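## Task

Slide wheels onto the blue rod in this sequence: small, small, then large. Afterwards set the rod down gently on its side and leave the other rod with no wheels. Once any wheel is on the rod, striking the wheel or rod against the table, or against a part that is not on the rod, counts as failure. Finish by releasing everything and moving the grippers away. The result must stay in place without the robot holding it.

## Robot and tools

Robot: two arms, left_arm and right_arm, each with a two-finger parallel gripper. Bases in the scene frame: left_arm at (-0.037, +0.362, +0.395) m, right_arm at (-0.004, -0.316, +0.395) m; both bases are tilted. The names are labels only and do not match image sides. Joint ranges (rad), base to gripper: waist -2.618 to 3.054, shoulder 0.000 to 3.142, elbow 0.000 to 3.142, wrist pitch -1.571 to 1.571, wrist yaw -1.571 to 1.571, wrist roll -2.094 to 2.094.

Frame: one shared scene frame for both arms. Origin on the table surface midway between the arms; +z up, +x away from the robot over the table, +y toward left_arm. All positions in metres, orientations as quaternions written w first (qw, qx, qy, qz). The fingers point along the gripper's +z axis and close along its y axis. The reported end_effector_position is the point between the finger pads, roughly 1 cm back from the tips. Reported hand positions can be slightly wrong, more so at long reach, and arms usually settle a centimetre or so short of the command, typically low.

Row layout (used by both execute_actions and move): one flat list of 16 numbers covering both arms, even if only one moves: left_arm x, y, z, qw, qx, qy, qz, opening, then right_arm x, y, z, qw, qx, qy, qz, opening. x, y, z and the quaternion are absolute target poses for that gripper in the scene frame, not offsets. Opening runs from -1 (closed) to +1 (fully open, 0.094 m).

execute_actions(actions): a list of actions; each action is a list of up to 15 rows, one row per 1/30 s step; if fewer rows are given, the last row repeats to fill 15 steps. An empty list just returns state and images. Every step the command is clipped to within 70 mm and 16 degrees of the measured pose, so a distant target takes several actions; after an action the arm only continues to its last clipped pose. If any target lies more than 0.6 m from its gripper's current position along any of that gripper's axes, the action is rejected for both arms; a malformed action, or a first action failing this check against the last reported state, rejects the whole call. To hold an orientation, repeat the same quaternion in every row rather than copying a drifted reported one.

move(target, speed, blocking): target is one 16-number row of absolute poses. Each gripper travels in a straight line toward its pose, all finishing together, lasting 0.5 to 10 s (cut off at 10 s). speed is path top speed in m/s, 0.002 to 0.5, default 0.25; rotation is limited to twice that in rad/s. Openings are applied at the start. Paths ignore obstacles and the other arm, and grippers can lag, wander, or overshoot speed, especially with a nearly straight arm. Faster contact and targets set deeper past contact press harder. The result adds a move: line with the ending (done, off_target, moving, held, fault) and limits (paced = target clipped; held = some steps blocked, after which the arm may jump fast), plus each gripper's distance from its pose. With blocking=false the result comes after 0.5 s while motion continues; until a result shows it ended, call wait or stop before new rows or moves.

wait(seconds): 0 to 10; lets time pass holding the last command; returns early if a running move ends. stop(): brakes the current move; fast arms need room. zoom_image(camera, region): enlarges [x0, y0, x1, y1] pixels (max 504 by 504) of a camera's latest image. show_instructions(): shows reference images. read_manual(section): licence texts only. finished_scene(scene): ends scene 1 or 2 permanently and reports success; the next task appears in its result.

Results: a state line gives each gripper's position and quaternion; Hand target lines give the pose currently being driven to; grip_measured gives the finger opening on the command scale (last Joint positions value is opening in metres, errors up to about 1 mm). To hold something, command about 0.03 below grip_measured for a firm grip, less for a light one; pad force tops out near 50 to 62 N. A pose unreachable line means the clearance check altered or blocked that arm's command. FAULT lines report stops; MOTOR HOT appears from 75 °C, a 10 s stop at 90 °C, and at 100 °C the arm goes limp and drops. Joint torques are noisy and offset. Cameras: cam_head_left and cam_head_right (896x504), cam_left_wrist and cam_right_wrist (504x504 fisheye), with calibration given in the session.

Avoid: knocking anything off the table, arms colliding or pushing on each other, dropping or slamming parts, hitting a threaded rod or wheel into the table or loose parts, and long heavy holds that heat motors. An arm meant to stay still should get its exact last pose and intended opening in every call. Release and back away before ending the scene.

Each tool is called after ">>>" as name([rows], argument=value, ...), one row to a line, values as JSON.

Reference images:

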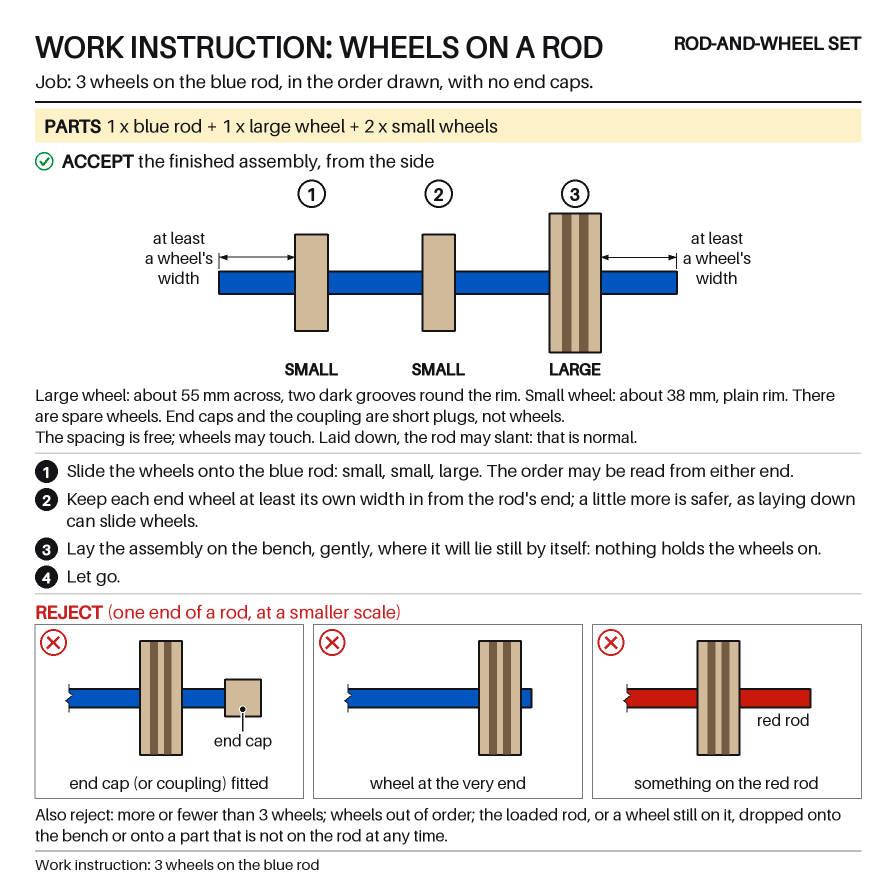

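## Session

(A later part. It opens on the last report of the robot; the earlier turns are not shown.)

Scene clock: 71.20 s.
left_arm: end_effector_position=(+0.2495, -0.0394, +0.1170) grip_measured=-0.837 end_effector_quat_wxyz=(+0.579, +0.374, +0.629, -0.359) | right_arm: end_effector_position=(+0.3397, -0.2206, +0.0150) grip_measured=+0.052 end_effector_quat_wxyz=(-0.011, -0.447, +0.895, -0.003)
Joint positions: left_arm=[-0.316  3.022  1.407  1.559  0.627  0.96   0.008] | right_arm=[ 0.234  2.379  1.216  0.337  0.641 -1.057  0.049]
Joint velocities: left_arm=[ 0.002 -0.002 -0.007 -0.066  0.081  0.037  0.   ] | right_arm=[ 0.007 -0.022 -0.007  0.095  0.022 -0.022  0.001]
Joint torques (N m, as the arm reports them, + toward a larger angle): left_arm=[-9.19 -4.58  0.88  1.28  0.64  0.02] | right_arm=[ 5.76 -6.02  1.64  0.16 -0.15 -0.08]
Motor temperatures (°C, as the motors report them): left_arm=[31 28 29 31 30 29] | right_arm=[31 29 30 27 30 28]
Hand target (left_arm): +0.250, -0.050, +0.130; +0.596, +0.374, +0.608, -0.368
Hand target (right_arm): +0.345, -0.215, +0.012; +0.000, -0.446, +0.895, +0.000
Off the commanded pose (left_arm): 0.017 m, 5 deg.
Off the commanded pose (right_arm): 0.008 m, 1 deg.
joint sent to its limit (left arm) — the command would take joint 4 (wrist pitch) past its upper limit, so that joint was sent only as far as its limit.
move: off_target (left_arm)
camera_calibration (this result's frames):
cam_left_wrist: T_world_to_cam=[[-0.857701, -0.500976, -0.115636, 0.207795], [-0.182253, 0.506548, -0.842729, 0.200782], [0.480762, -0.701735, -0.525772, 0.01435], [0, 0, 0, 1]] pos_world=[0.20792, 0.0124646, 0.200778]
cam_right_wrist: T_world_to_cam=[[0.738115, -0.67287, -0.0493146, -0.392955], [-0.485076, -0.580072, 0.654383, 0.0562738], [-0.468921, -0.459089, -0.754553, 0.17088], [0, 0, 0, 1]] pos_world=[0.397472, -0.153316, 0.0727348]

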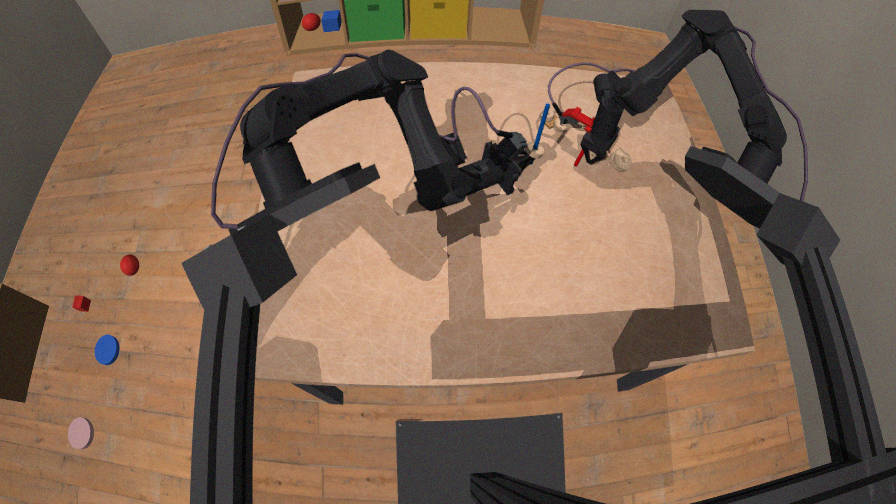

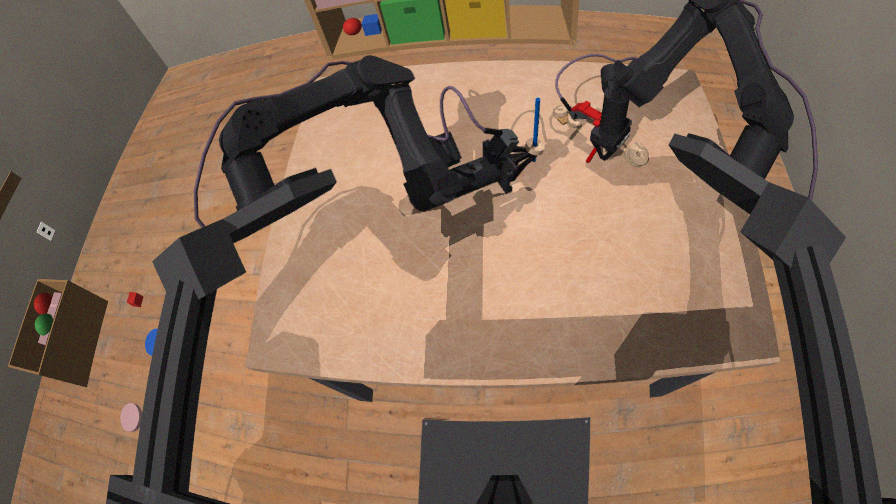

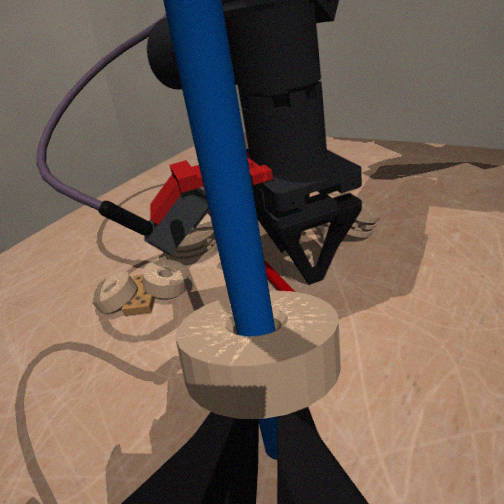

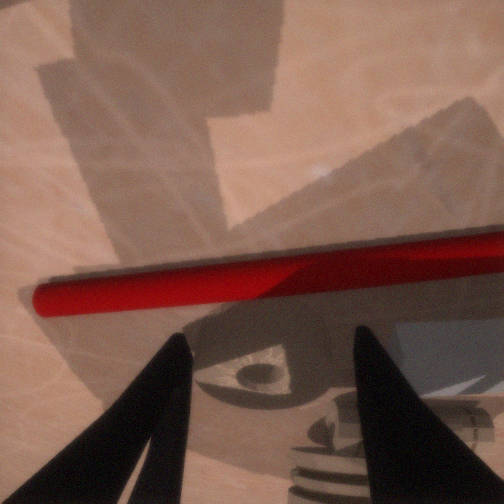

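>>> move(target=[0.25,-0.05,0.13,0.612,0.354,0.612,-0.354,-0.9, 0.345,-0.215,0.012,0,-0.446,0.895,0,-0.25], speed=0.05)

>>> move(target=[0.25,-0.05,0.13,0.612,0.354,0.612,-0.354,-0.9, 0.33,-0.2,0.30,0,0.335,0.942,0,-0.25], speed=0.3)

>>> move(target=[0.25,-0.05,0.13,0.612,0.354,0.612,-0.354,-0.9, 0.248,-0.035,0.32,0,0.335,0.942,0,-0.25], speed=0.2)

>>> move(target=[0.25,-0.05,0.13,0.612,0.354,0.612,-0.354,-0.9, 0.248,-0.035,0.286,0,0.335,0.942,0,-0.25], speed=0.03)

>>> zoom_image(camera="cam_head_right", region=[490, 50, 610, 170])

>>> zoom_image(camera="cam_head_left", region=[500, 50, 620, 170])

Scene clock: 72.53 s.
left_arm: end_effector_position=(+0.2501, -0.0380, +0.1154) grip_measured=-0.837 end_effector_quat_wxyz=(+0.579, +0.374, +0.631, -0.358) | right_arm: end_effector_position=(+0.3400, -0.2204, +0.0150) grip_measured=-0.195 end_effector_quat_wxyz=(-0.010, -0.447, +0.894, -0.003)
Joint positions: left_arm=[-0.312  3.022  1.407  1.559  0.627  0.96   0.008] | right_arm=[ 0.234  2.379  1.216  0.338  0.64  -1.058  0.038]
Joint velocities: left_arm=[-0.007 -0.007  0.007 -0.066 -0.037  0.037 -0.001] | right_arm=[ 0.027 -0.007 -0.002  0.051 -0.037 -0.081  0.   ]
Joint torques (N m, as the arm reports them, + toward a larger angle): left_arm=[-9.4  -4.62  0.84  1.28  0.62  0.02] | right_arm=[ 5.89 -5.8   1.51  0.11 -0.1  -0.06]
Motor temperatures (°C, as the motors report them): left_arm=[31 28 29 31 30 29] | right_arm=[31 29 30 27 30 28]
Hand target (left_arm): +0.250, -0.050, +0.130; +0.596, +0.374, +0.608, -0.368
Hand target (right_arm): +0.345, -0.215, +0.012; -0.000, -0.446, +0.895, -0.000
Off the commanded pose (left_arm): 0.019 m, 5 deg.
Off the commanded pose (right_arm): 0.008 m, 1 deg.
joint sent to its limit (left arm) — the command would take joint 4 (wrist pitch) past its upper limit, so that joint was sent only as far as its limit.
move: off_target (left_arm)
camera_calibration (this result's frames):
cam_left_wrist: T_world_to_cam=[[-0.856562, -0.502875, -0.115834, 0.208477], [-0.185041, 0.508844, -0.840736, 0.199341], [0.481727, -0.698709, -0.528909, 0.0144785], [0, 0, 0, 1]] pos_world=[0.208485, 0.0135208, 0.199399]
cam_right_wrist: T_world_to_cam=[[0.738733, -0.672213, -0.049017, -0.393147], [-0.485237, -0.580908, 0.653522, 0.0563468], [-0.467781, -0.458993, -0.755319, 0.170689], [0, 0, 0, 1]] pos_world=[0.397617, -0.153201, 0.07283]

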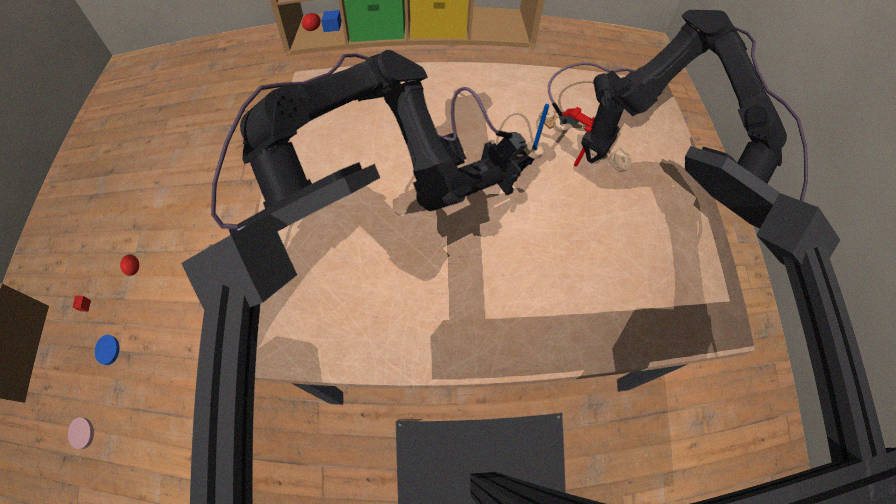

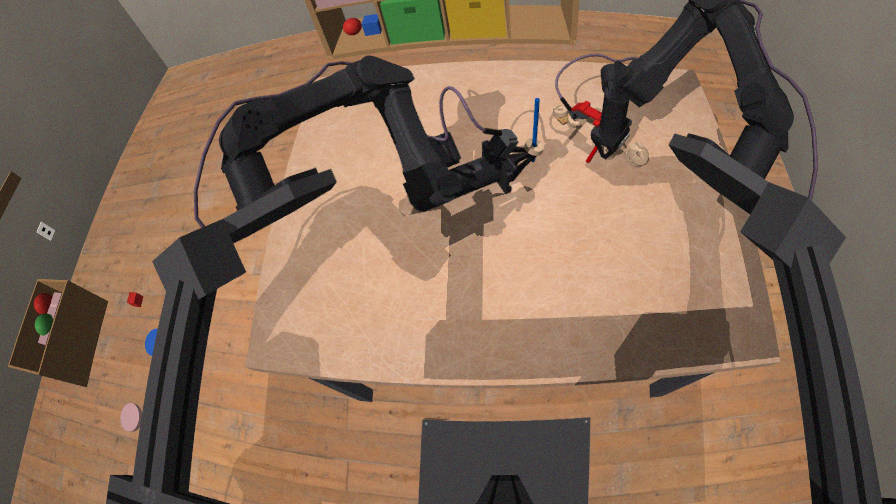

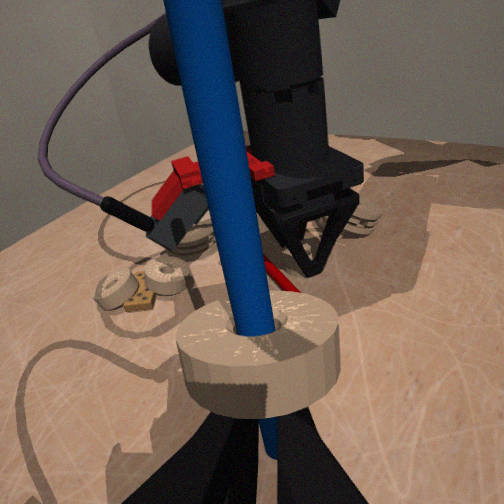

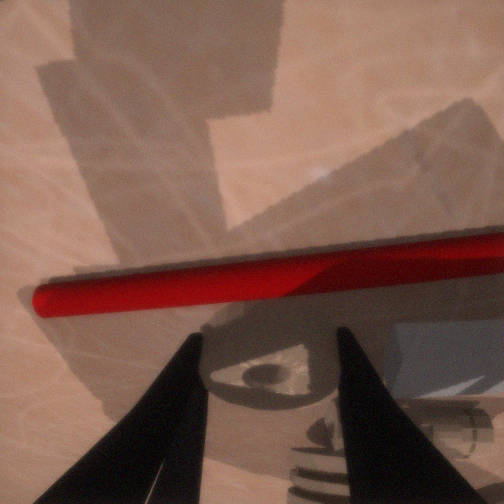

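Scene clock: 76.03 s.
left_arm: end_effector_position=(+0.2497, -0.0390, +0.1166) grip_measured=-0.837 end_effector_quat_wxyz=(+0.579, +0.374, +0.629, -0.359) | right_arm: end_effector_position=(+0.3256, -0.2067, +0.2909) grip_measured=-0.195 end_effector_quat_wxyz=(-0.005, +0.338, +0.941, -0.003)
Joint positions: left_arm=[-0.315  3.022  1.407  1.559  0.628  0.96   0.008] | right_arm=[ 0.832  1.731  1.012 -0.645  0.921  1.306  0.038]
Joint velocities: left_arm=[-0.017 -0.002  0.012  0.037  0.007  0.007 -0.   ] | right_arm=[-0.007  0.007 -0.007 -0.022 -0.007 -0.007  0.001]
Joint torques (N m, as the arm reports them, + toward a larger angle): left_arm=[-9.2  -4.58  0.88  1.28  0.62  0.02] | right_arm=[ 6.46 -4.34  5.43 -0.32  0.18  0.09]
Motor temperatures (°C, as the motors report them): left_arm=[31 28 29 31 30 29] | right_arm=[31 29 30 27 30 28]
Hand target (left_arm): +0.250, -0.050, +0.130; +0.596, +0.374, +0.608, -0.368
Hand target (right_arm): +0.330, -0.203, +0.298; +0.004, +0.334, +0.943, -0.001
Off the commanded pose (left_arm): 0.017 m, 5 deg.
Off the commanded pose (right_arm): 0.012 m, 1 deg.
joint sent to its limit (left arm) — the command would take joint 4 (wrist pitch) past its upper limit, so that joint was sent only as far as its limit.
move: off_target (left_arm, right_arm)
camera_calibration (this result's frames):
cam_left_wrist: T_world_to_cam=[[-0.857506, -0.501308, -0.115646, 0.207989], [-0.182738, 0.506913, -0.842405, 0.200364], [0.480927, -0.701234, -0.526289, 0.0144038], [0, 0, 0, 1]] pos_world=[0.208039, 0.0127999, 0.200422]
cam_right_wrist: T_world_to_cam=[[-0.705764, -0.707504, -0.0365348, 0.0996768], [-0.559239, 0.524721, 0.64181, 0.133082], [-0.434913, 0.473398, -0.765993, 0.563779], [0, 0, 0, 1]] pos_world=[0.389968, -0.266201, 0.350079]

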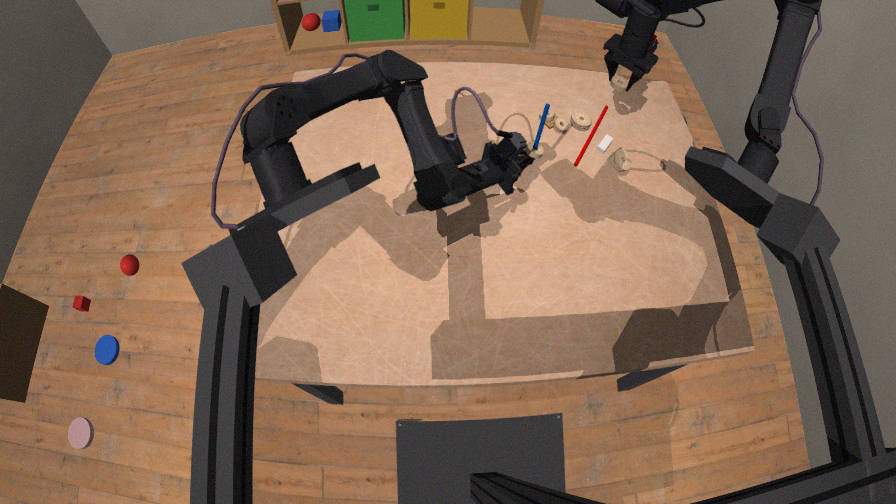

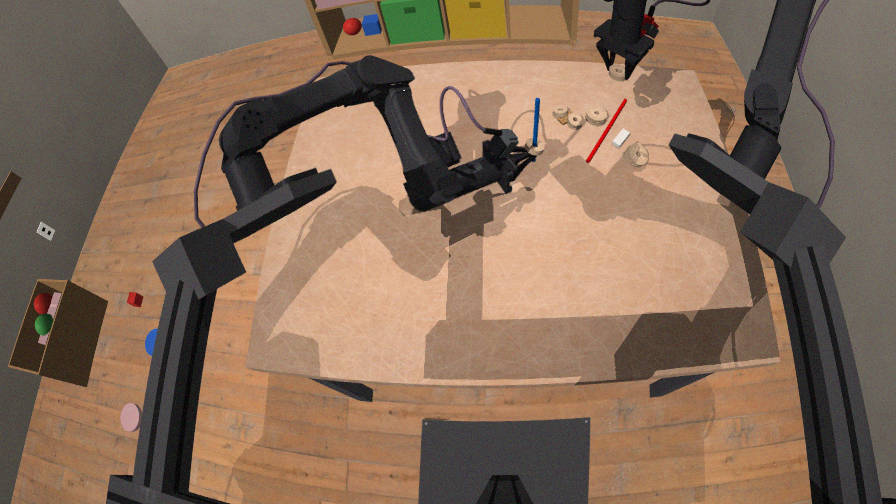

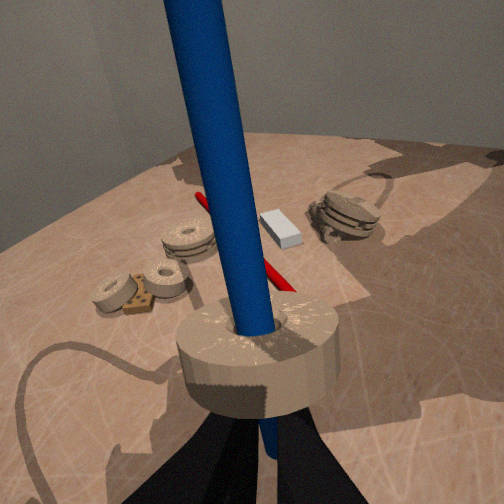

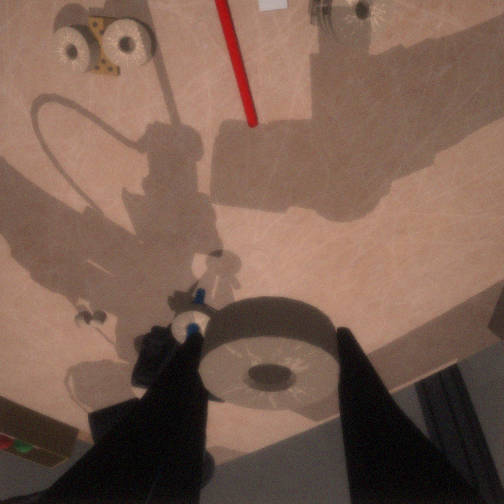

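Scene clock: 77.53 s.
left_arm: end_effector_position=(+0.2496, -0.0393, +0.1168) grip_measured=-0.837 end_effector_quat_wxyz=(+0.579, +0.374, +0.629, -0.359) | right_arm: end_effector_position=(+0.2473, -0.0417, +0.3130) grip_measured=-0.195 end_effector_quat_wxyz=(-0.001, +0.340, +0.940, -0.003)
Joint positions: left_arm=[-0.316  3.022  1.407  1.559  0.627  0.96   0.008] | right_arm=[ 1.173  2.354  1.398 -0.862  0.922  1.877  0.038]
Joint velocities: left_arm=[-0.012  0.012 -0.002  0.037 -0.022 -0.007 -0.   ] | right_arm=[-0.007 -0.002 -0.012 -0.037  0.095  0.022 -0.   ]
Joint torques (N m, as the arm reports them, + toward a larger angle): left_arm=[-9.14 -4.58  0.88  1.27  0.59  0.02] | right_arm=[ 8.88 -5.37  5.66 -0.27 -0.04  0.05]
Motor temperatures (°C, as the motors report them): left_arm=[31 28 29 31 30 29] | right_arm=[31 29 30 27 30 28]
Hand target (left_arm): +0.250, -0.050, +0.130; +0.596, +0.374, +0.608, -0.368
Hand target (right_arm): +0.247, -0.038, +0.320; +0.002, +0.335, +0.942, +0.000
Off the commanded pose (left_arm): 0.017 m, 5 deg.
Off the commanded pose (right_arm): 0.010 m, 1 deg.
joint sent to its limit (left arm) — the command would take joint 4 (wrist pitch) past its upper limit, so that joint was sent only as far as its limit.
move: off_target (left_arm)
camera_calibration (this result's frames):
cam_left_wrist: T_world_to_cam=[[-0.857606, -0.501136, -0.115649, 0.207862], [-0.182488, 0.506738, -0.842564, 0.200639], [0.480843, -0.701484, -0.526033, 0.014365], [0, 0, 0, 1]] pos_world=[0.207971, 0.0125724, 0.200647]
cam_right_wrist: T_world_to_cam=[[-0.708327, -0.704753, -0.0399501, 0.163774], [-0.562067, 0.528869, 0.635907, -0.0087586], [-0.427029, 0.472884, -0.770731, 0.468044], [0, 0, 0, 1]] pos_world=[0.310951, -0.101278, 0.372848]

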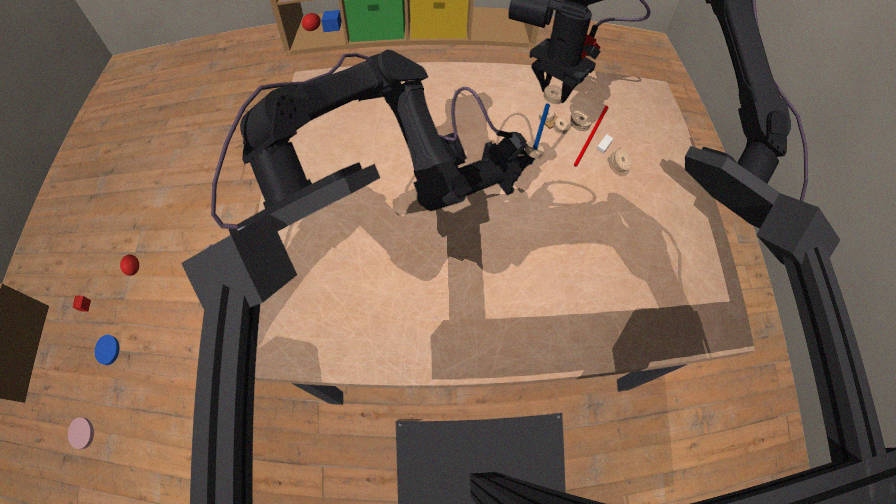

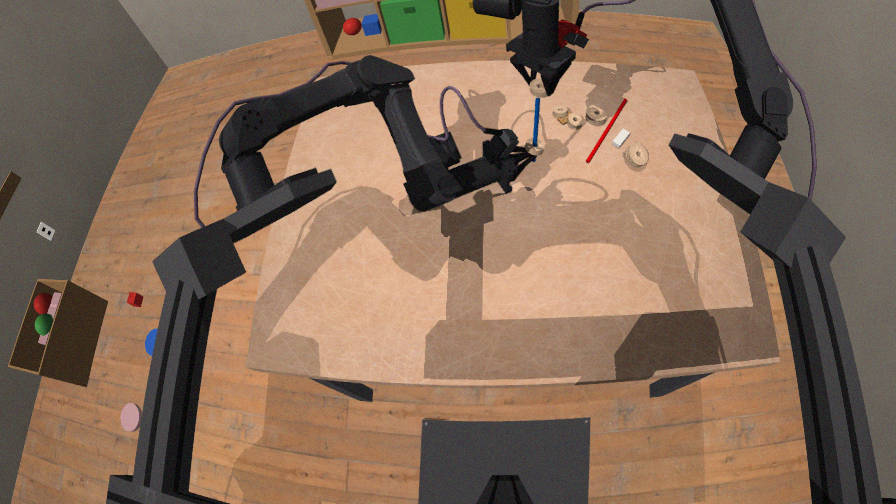

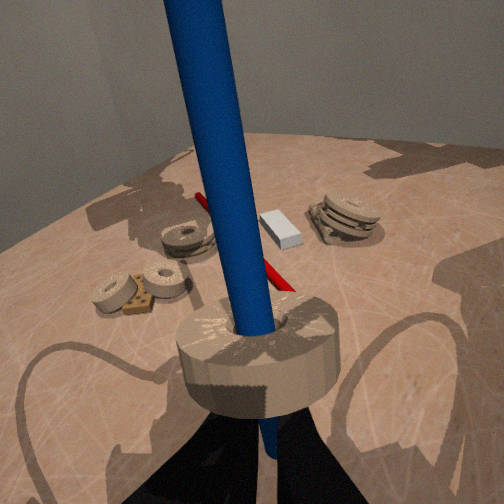

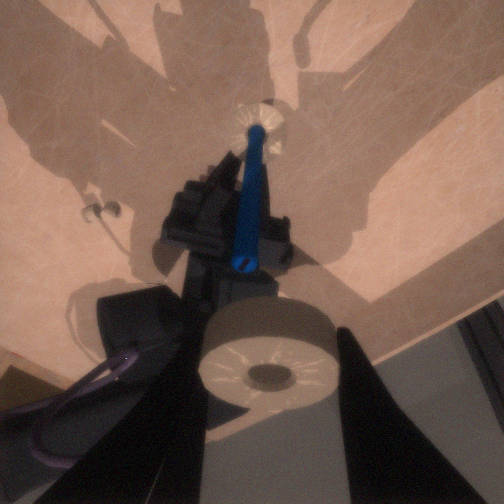

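Scene clock: 79.27 s.
left_arm: end_effector_position=(+0.2496, -0.0391, +0.1167) grip_measured=-0.837 end_effector_quat_wxyz=(+0.579, +0.374, +0.629, -0.359) | right_arm: end_effector_position=(+0.2539, -0.0358, +0.2879) grip_measured=-0.195 end_effector_quat_wxyz=(-0.006, +0.345, +0.938, +0.001)
Joint positions: left_arm=[-0.315  3.022  1.407  1.559  0.627  0.96   0.008] | right_arm=[ 1.112  2.375  1.386 -0.737  0.922  1.779  0.038]
Joint velocities: left_arm=[-0.007 -0.002 -0.017 -0.095  0.022 -0.066  0.001] | right_arm=[-0.007 -0.012 -0.017 -0.007 -0.007 -0.007  0.001]
Joint torques (N m, as the arm reports them, + toward a larger angle): left_arm=[-9.08 -4.6   0.87  1.28  0.61  0.02] | right_arm=[ 8.41 -5.22  2.35  0.    0.11 -0.05]
Motor temperatures (°C, as the motors report them): left_arm=[31 28 29 31 30 29] | right_arm=[31 29 30 27 30 28]
Hand target (left_arm): +0.250, -0.050, +0.130; +0.596, +0.374, +0.608, -0.368
Hand target (right_arm): +0.248, -0.035, +0.286; -0.000, +0.335, +0.942, -0.000
Off the commanded pose (left_arm): 0.017 m, 5 deg.
Off the commanded pose (right_arm): 0.006 m, 1 deg.
joint sent to its limit (left arm) — the command would take joint 4 (wrist pitch) past its upper limit, so that joint was sent only as far as its limit.
move: off_target (left_arm)
camera_calibration (this result's frames):
cam_left_wrist: T_world_to_cam=[[-0.85751, -0.501296, -0.115663, 0.207929], [-0.182723, 0.506927, -0.8424, 0.200497], [0.480925, -0.701232, -0.526294, 0.01438], [0, 0, 0, 1]] pos_world=[0.208021, 0.0126802, 0.200516]
cam_right_wrist: T_world_to_cam=[[-0.71661, -0.696177, -0.0425225, 0.17471], [-0.550965, 0.527645, 0.646551, 0.00184828], [-0.427677, 0.486753, -0.761685, 0.446844], [0, 0, 0, 1]] pos_world=[0.317322, -0.0968492, 0.346588]

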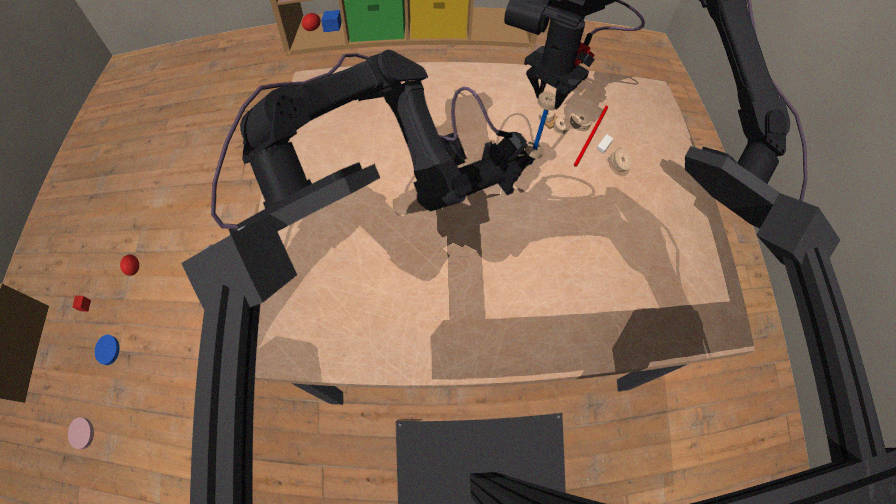

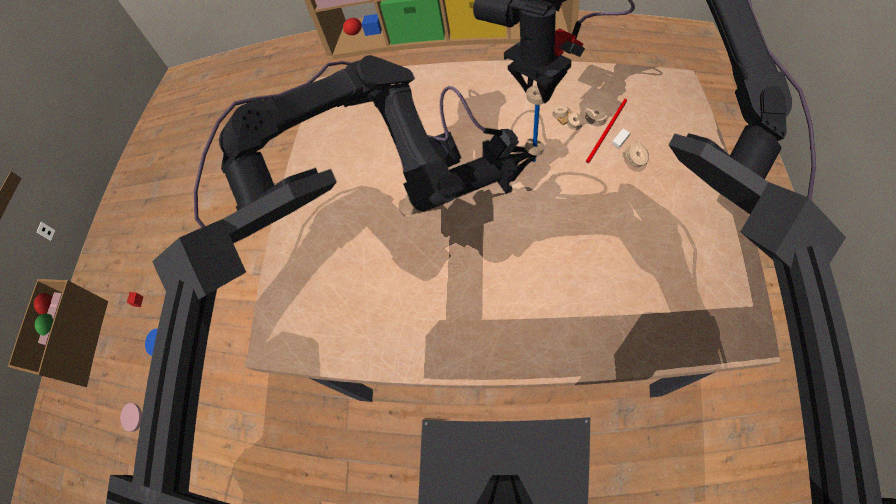

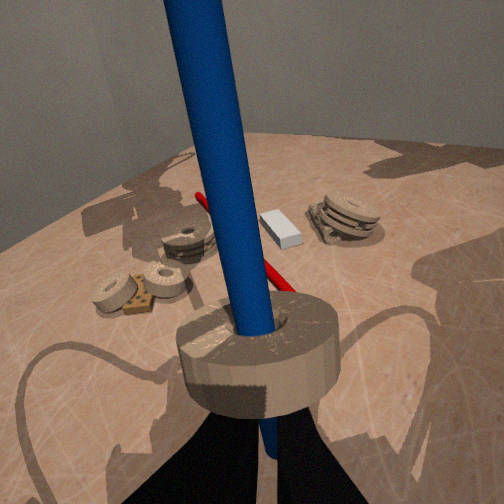

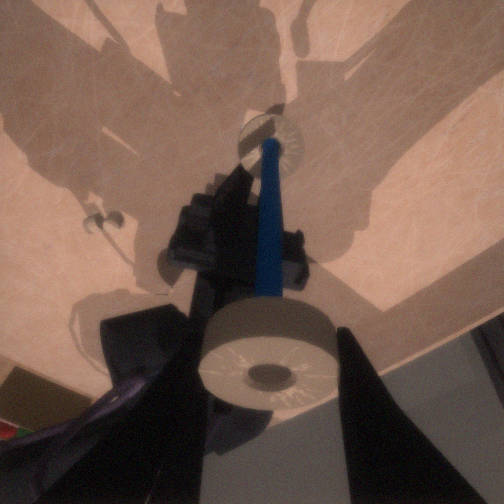

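Region (490, 50, 610, 170) of cam_head_right's 896x504 image, scaled by 4.200, with more detail than that image has.

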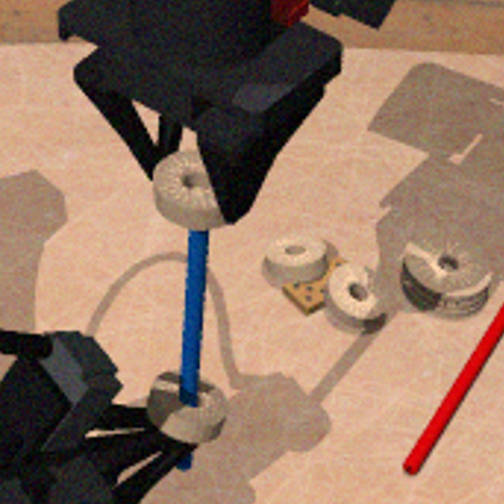

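Region (500, 50, 620, 170) of cam_head_left's 896x504 image, scaled by 4.200, with more detail than that image has.

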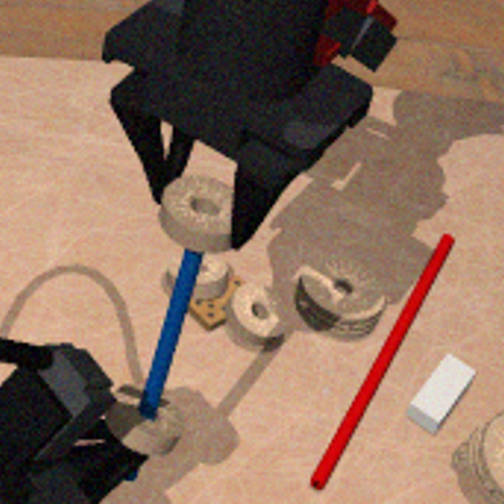

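Need about (+3, −3) mm.

>>> move(target=[0.25,-0.05,0.13,0.612,0.354,0.612,-0.354,-0.9, 0.252,-0.040,0.270,0,0.335,0.942,0,-0.25], speed=0.015)

Scene clock: 82.50 s.
left_arm: end_effector_position=(+0.2498, -0.0390, +0.1164) grip_measured=-0.837 end_effector_quat_wxyz=(+0.579, +0.374, +0.629, -0.358) | right_arm: end_effector_position=(+0.2551, -0.0389, +0.2704) grip_measured=-0.195 end_effector_quat_wxyz=(-0.009, +0.343, +0.939, +0.001)
Joint positions: left_arm=[-0.315  3.022  1.407  1.559  0.627  0.962  0.008] | right_arm=[ 1.069  2.375  1.348 -0.645  0.923  1.705  0.038]
Joint velocities: left_arm=[ 0.007 -0.007 -0.017 -0.022  0.022  0.007 -0.001] | right_arm=[ 0.002  0.017 -0.007  0.007 -0.022 -0.066  0.002]
Joint torques (N m, as the arm reports them, + toward a larger angle): left_arm=[-9.11 -4.55  0.87  1.27  0.64  0.01] | right_arm=[ 8.41 -5.79  2.07  0.    0.1  -0.11]
Motor temperatures (°C, as the motors report them): left_arm=[31 28 29 31 31 29] | right_arm=[31 29 30 27 30 28]
Hand target (left_arm): +0.250, -0.050, +0.130; +0.596, +0.374, +0.608, -0.368
Hand target (right_arm): +0.252, -0.040, +0.270; -0.000, +0.335, +0.942, -0.000
Off the commanded pose (left_arm): 0.018 m, 5 deg.
Off the commanded pose (right_arm): 0.003 m, 1 deg.
joint sent to its limit (left arm) — the command would take joint 4 (wrist pitch) past its upper limit, so that joint was sent only as far as its limit.
move: off_target (left_arm)
camera_calibration (this result's frames):
cam_left_wrist: T_world_to_cam=[[-0.857105, -0.501533, -0.117624, 0.208205], [-0.181907, 0.508289, -0.841755, 0.199978], [0.481956, -0.700076, -0.526889, 0.0141716], [0, 0, 0, 1]] pos_world=[0.208001, 0.0126963, 0.200289]
cam_right_wrist: T_world_to_cam=[[-0.713235, -0.699748, -0.0406142, 0.17121], [-0.550807, 0.523703, 0.649883, 0.0143747], [-0.433484, 0.485889, -0.758949, 0.436164], [0, 0, 0, 1]] pos_world=[0.319101, -0.0996518, 0.328638]

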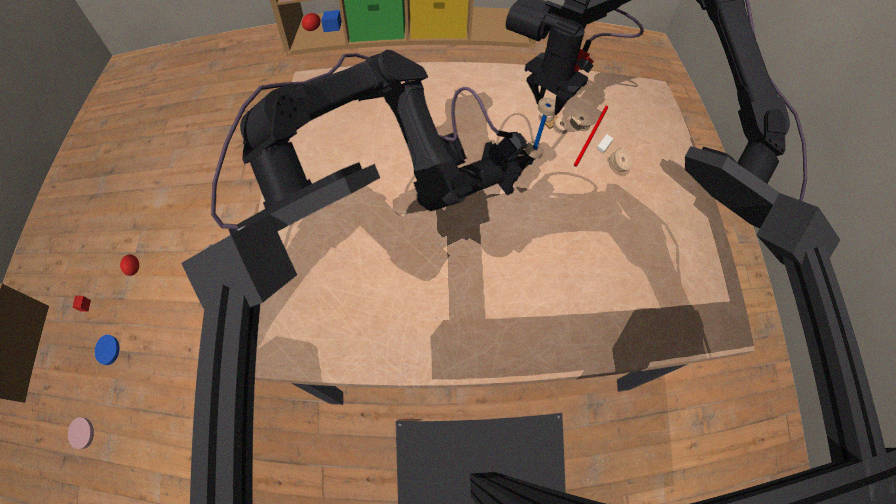

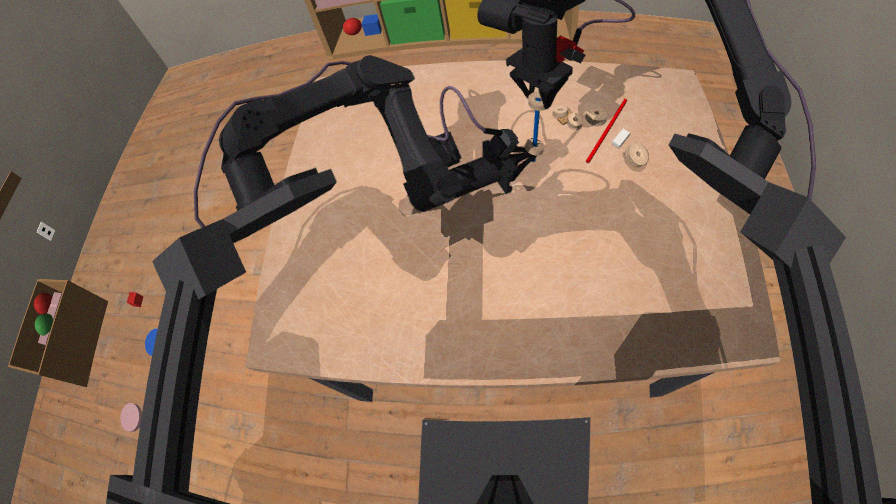

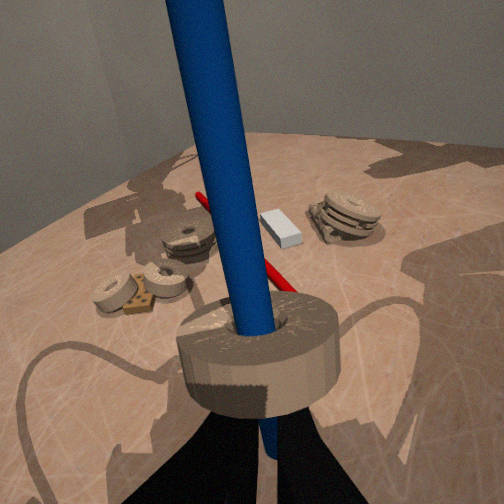

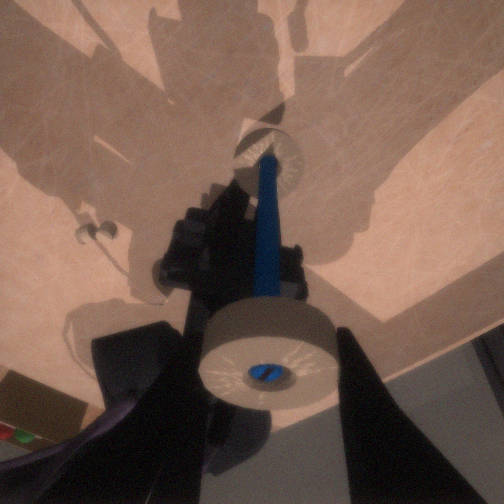

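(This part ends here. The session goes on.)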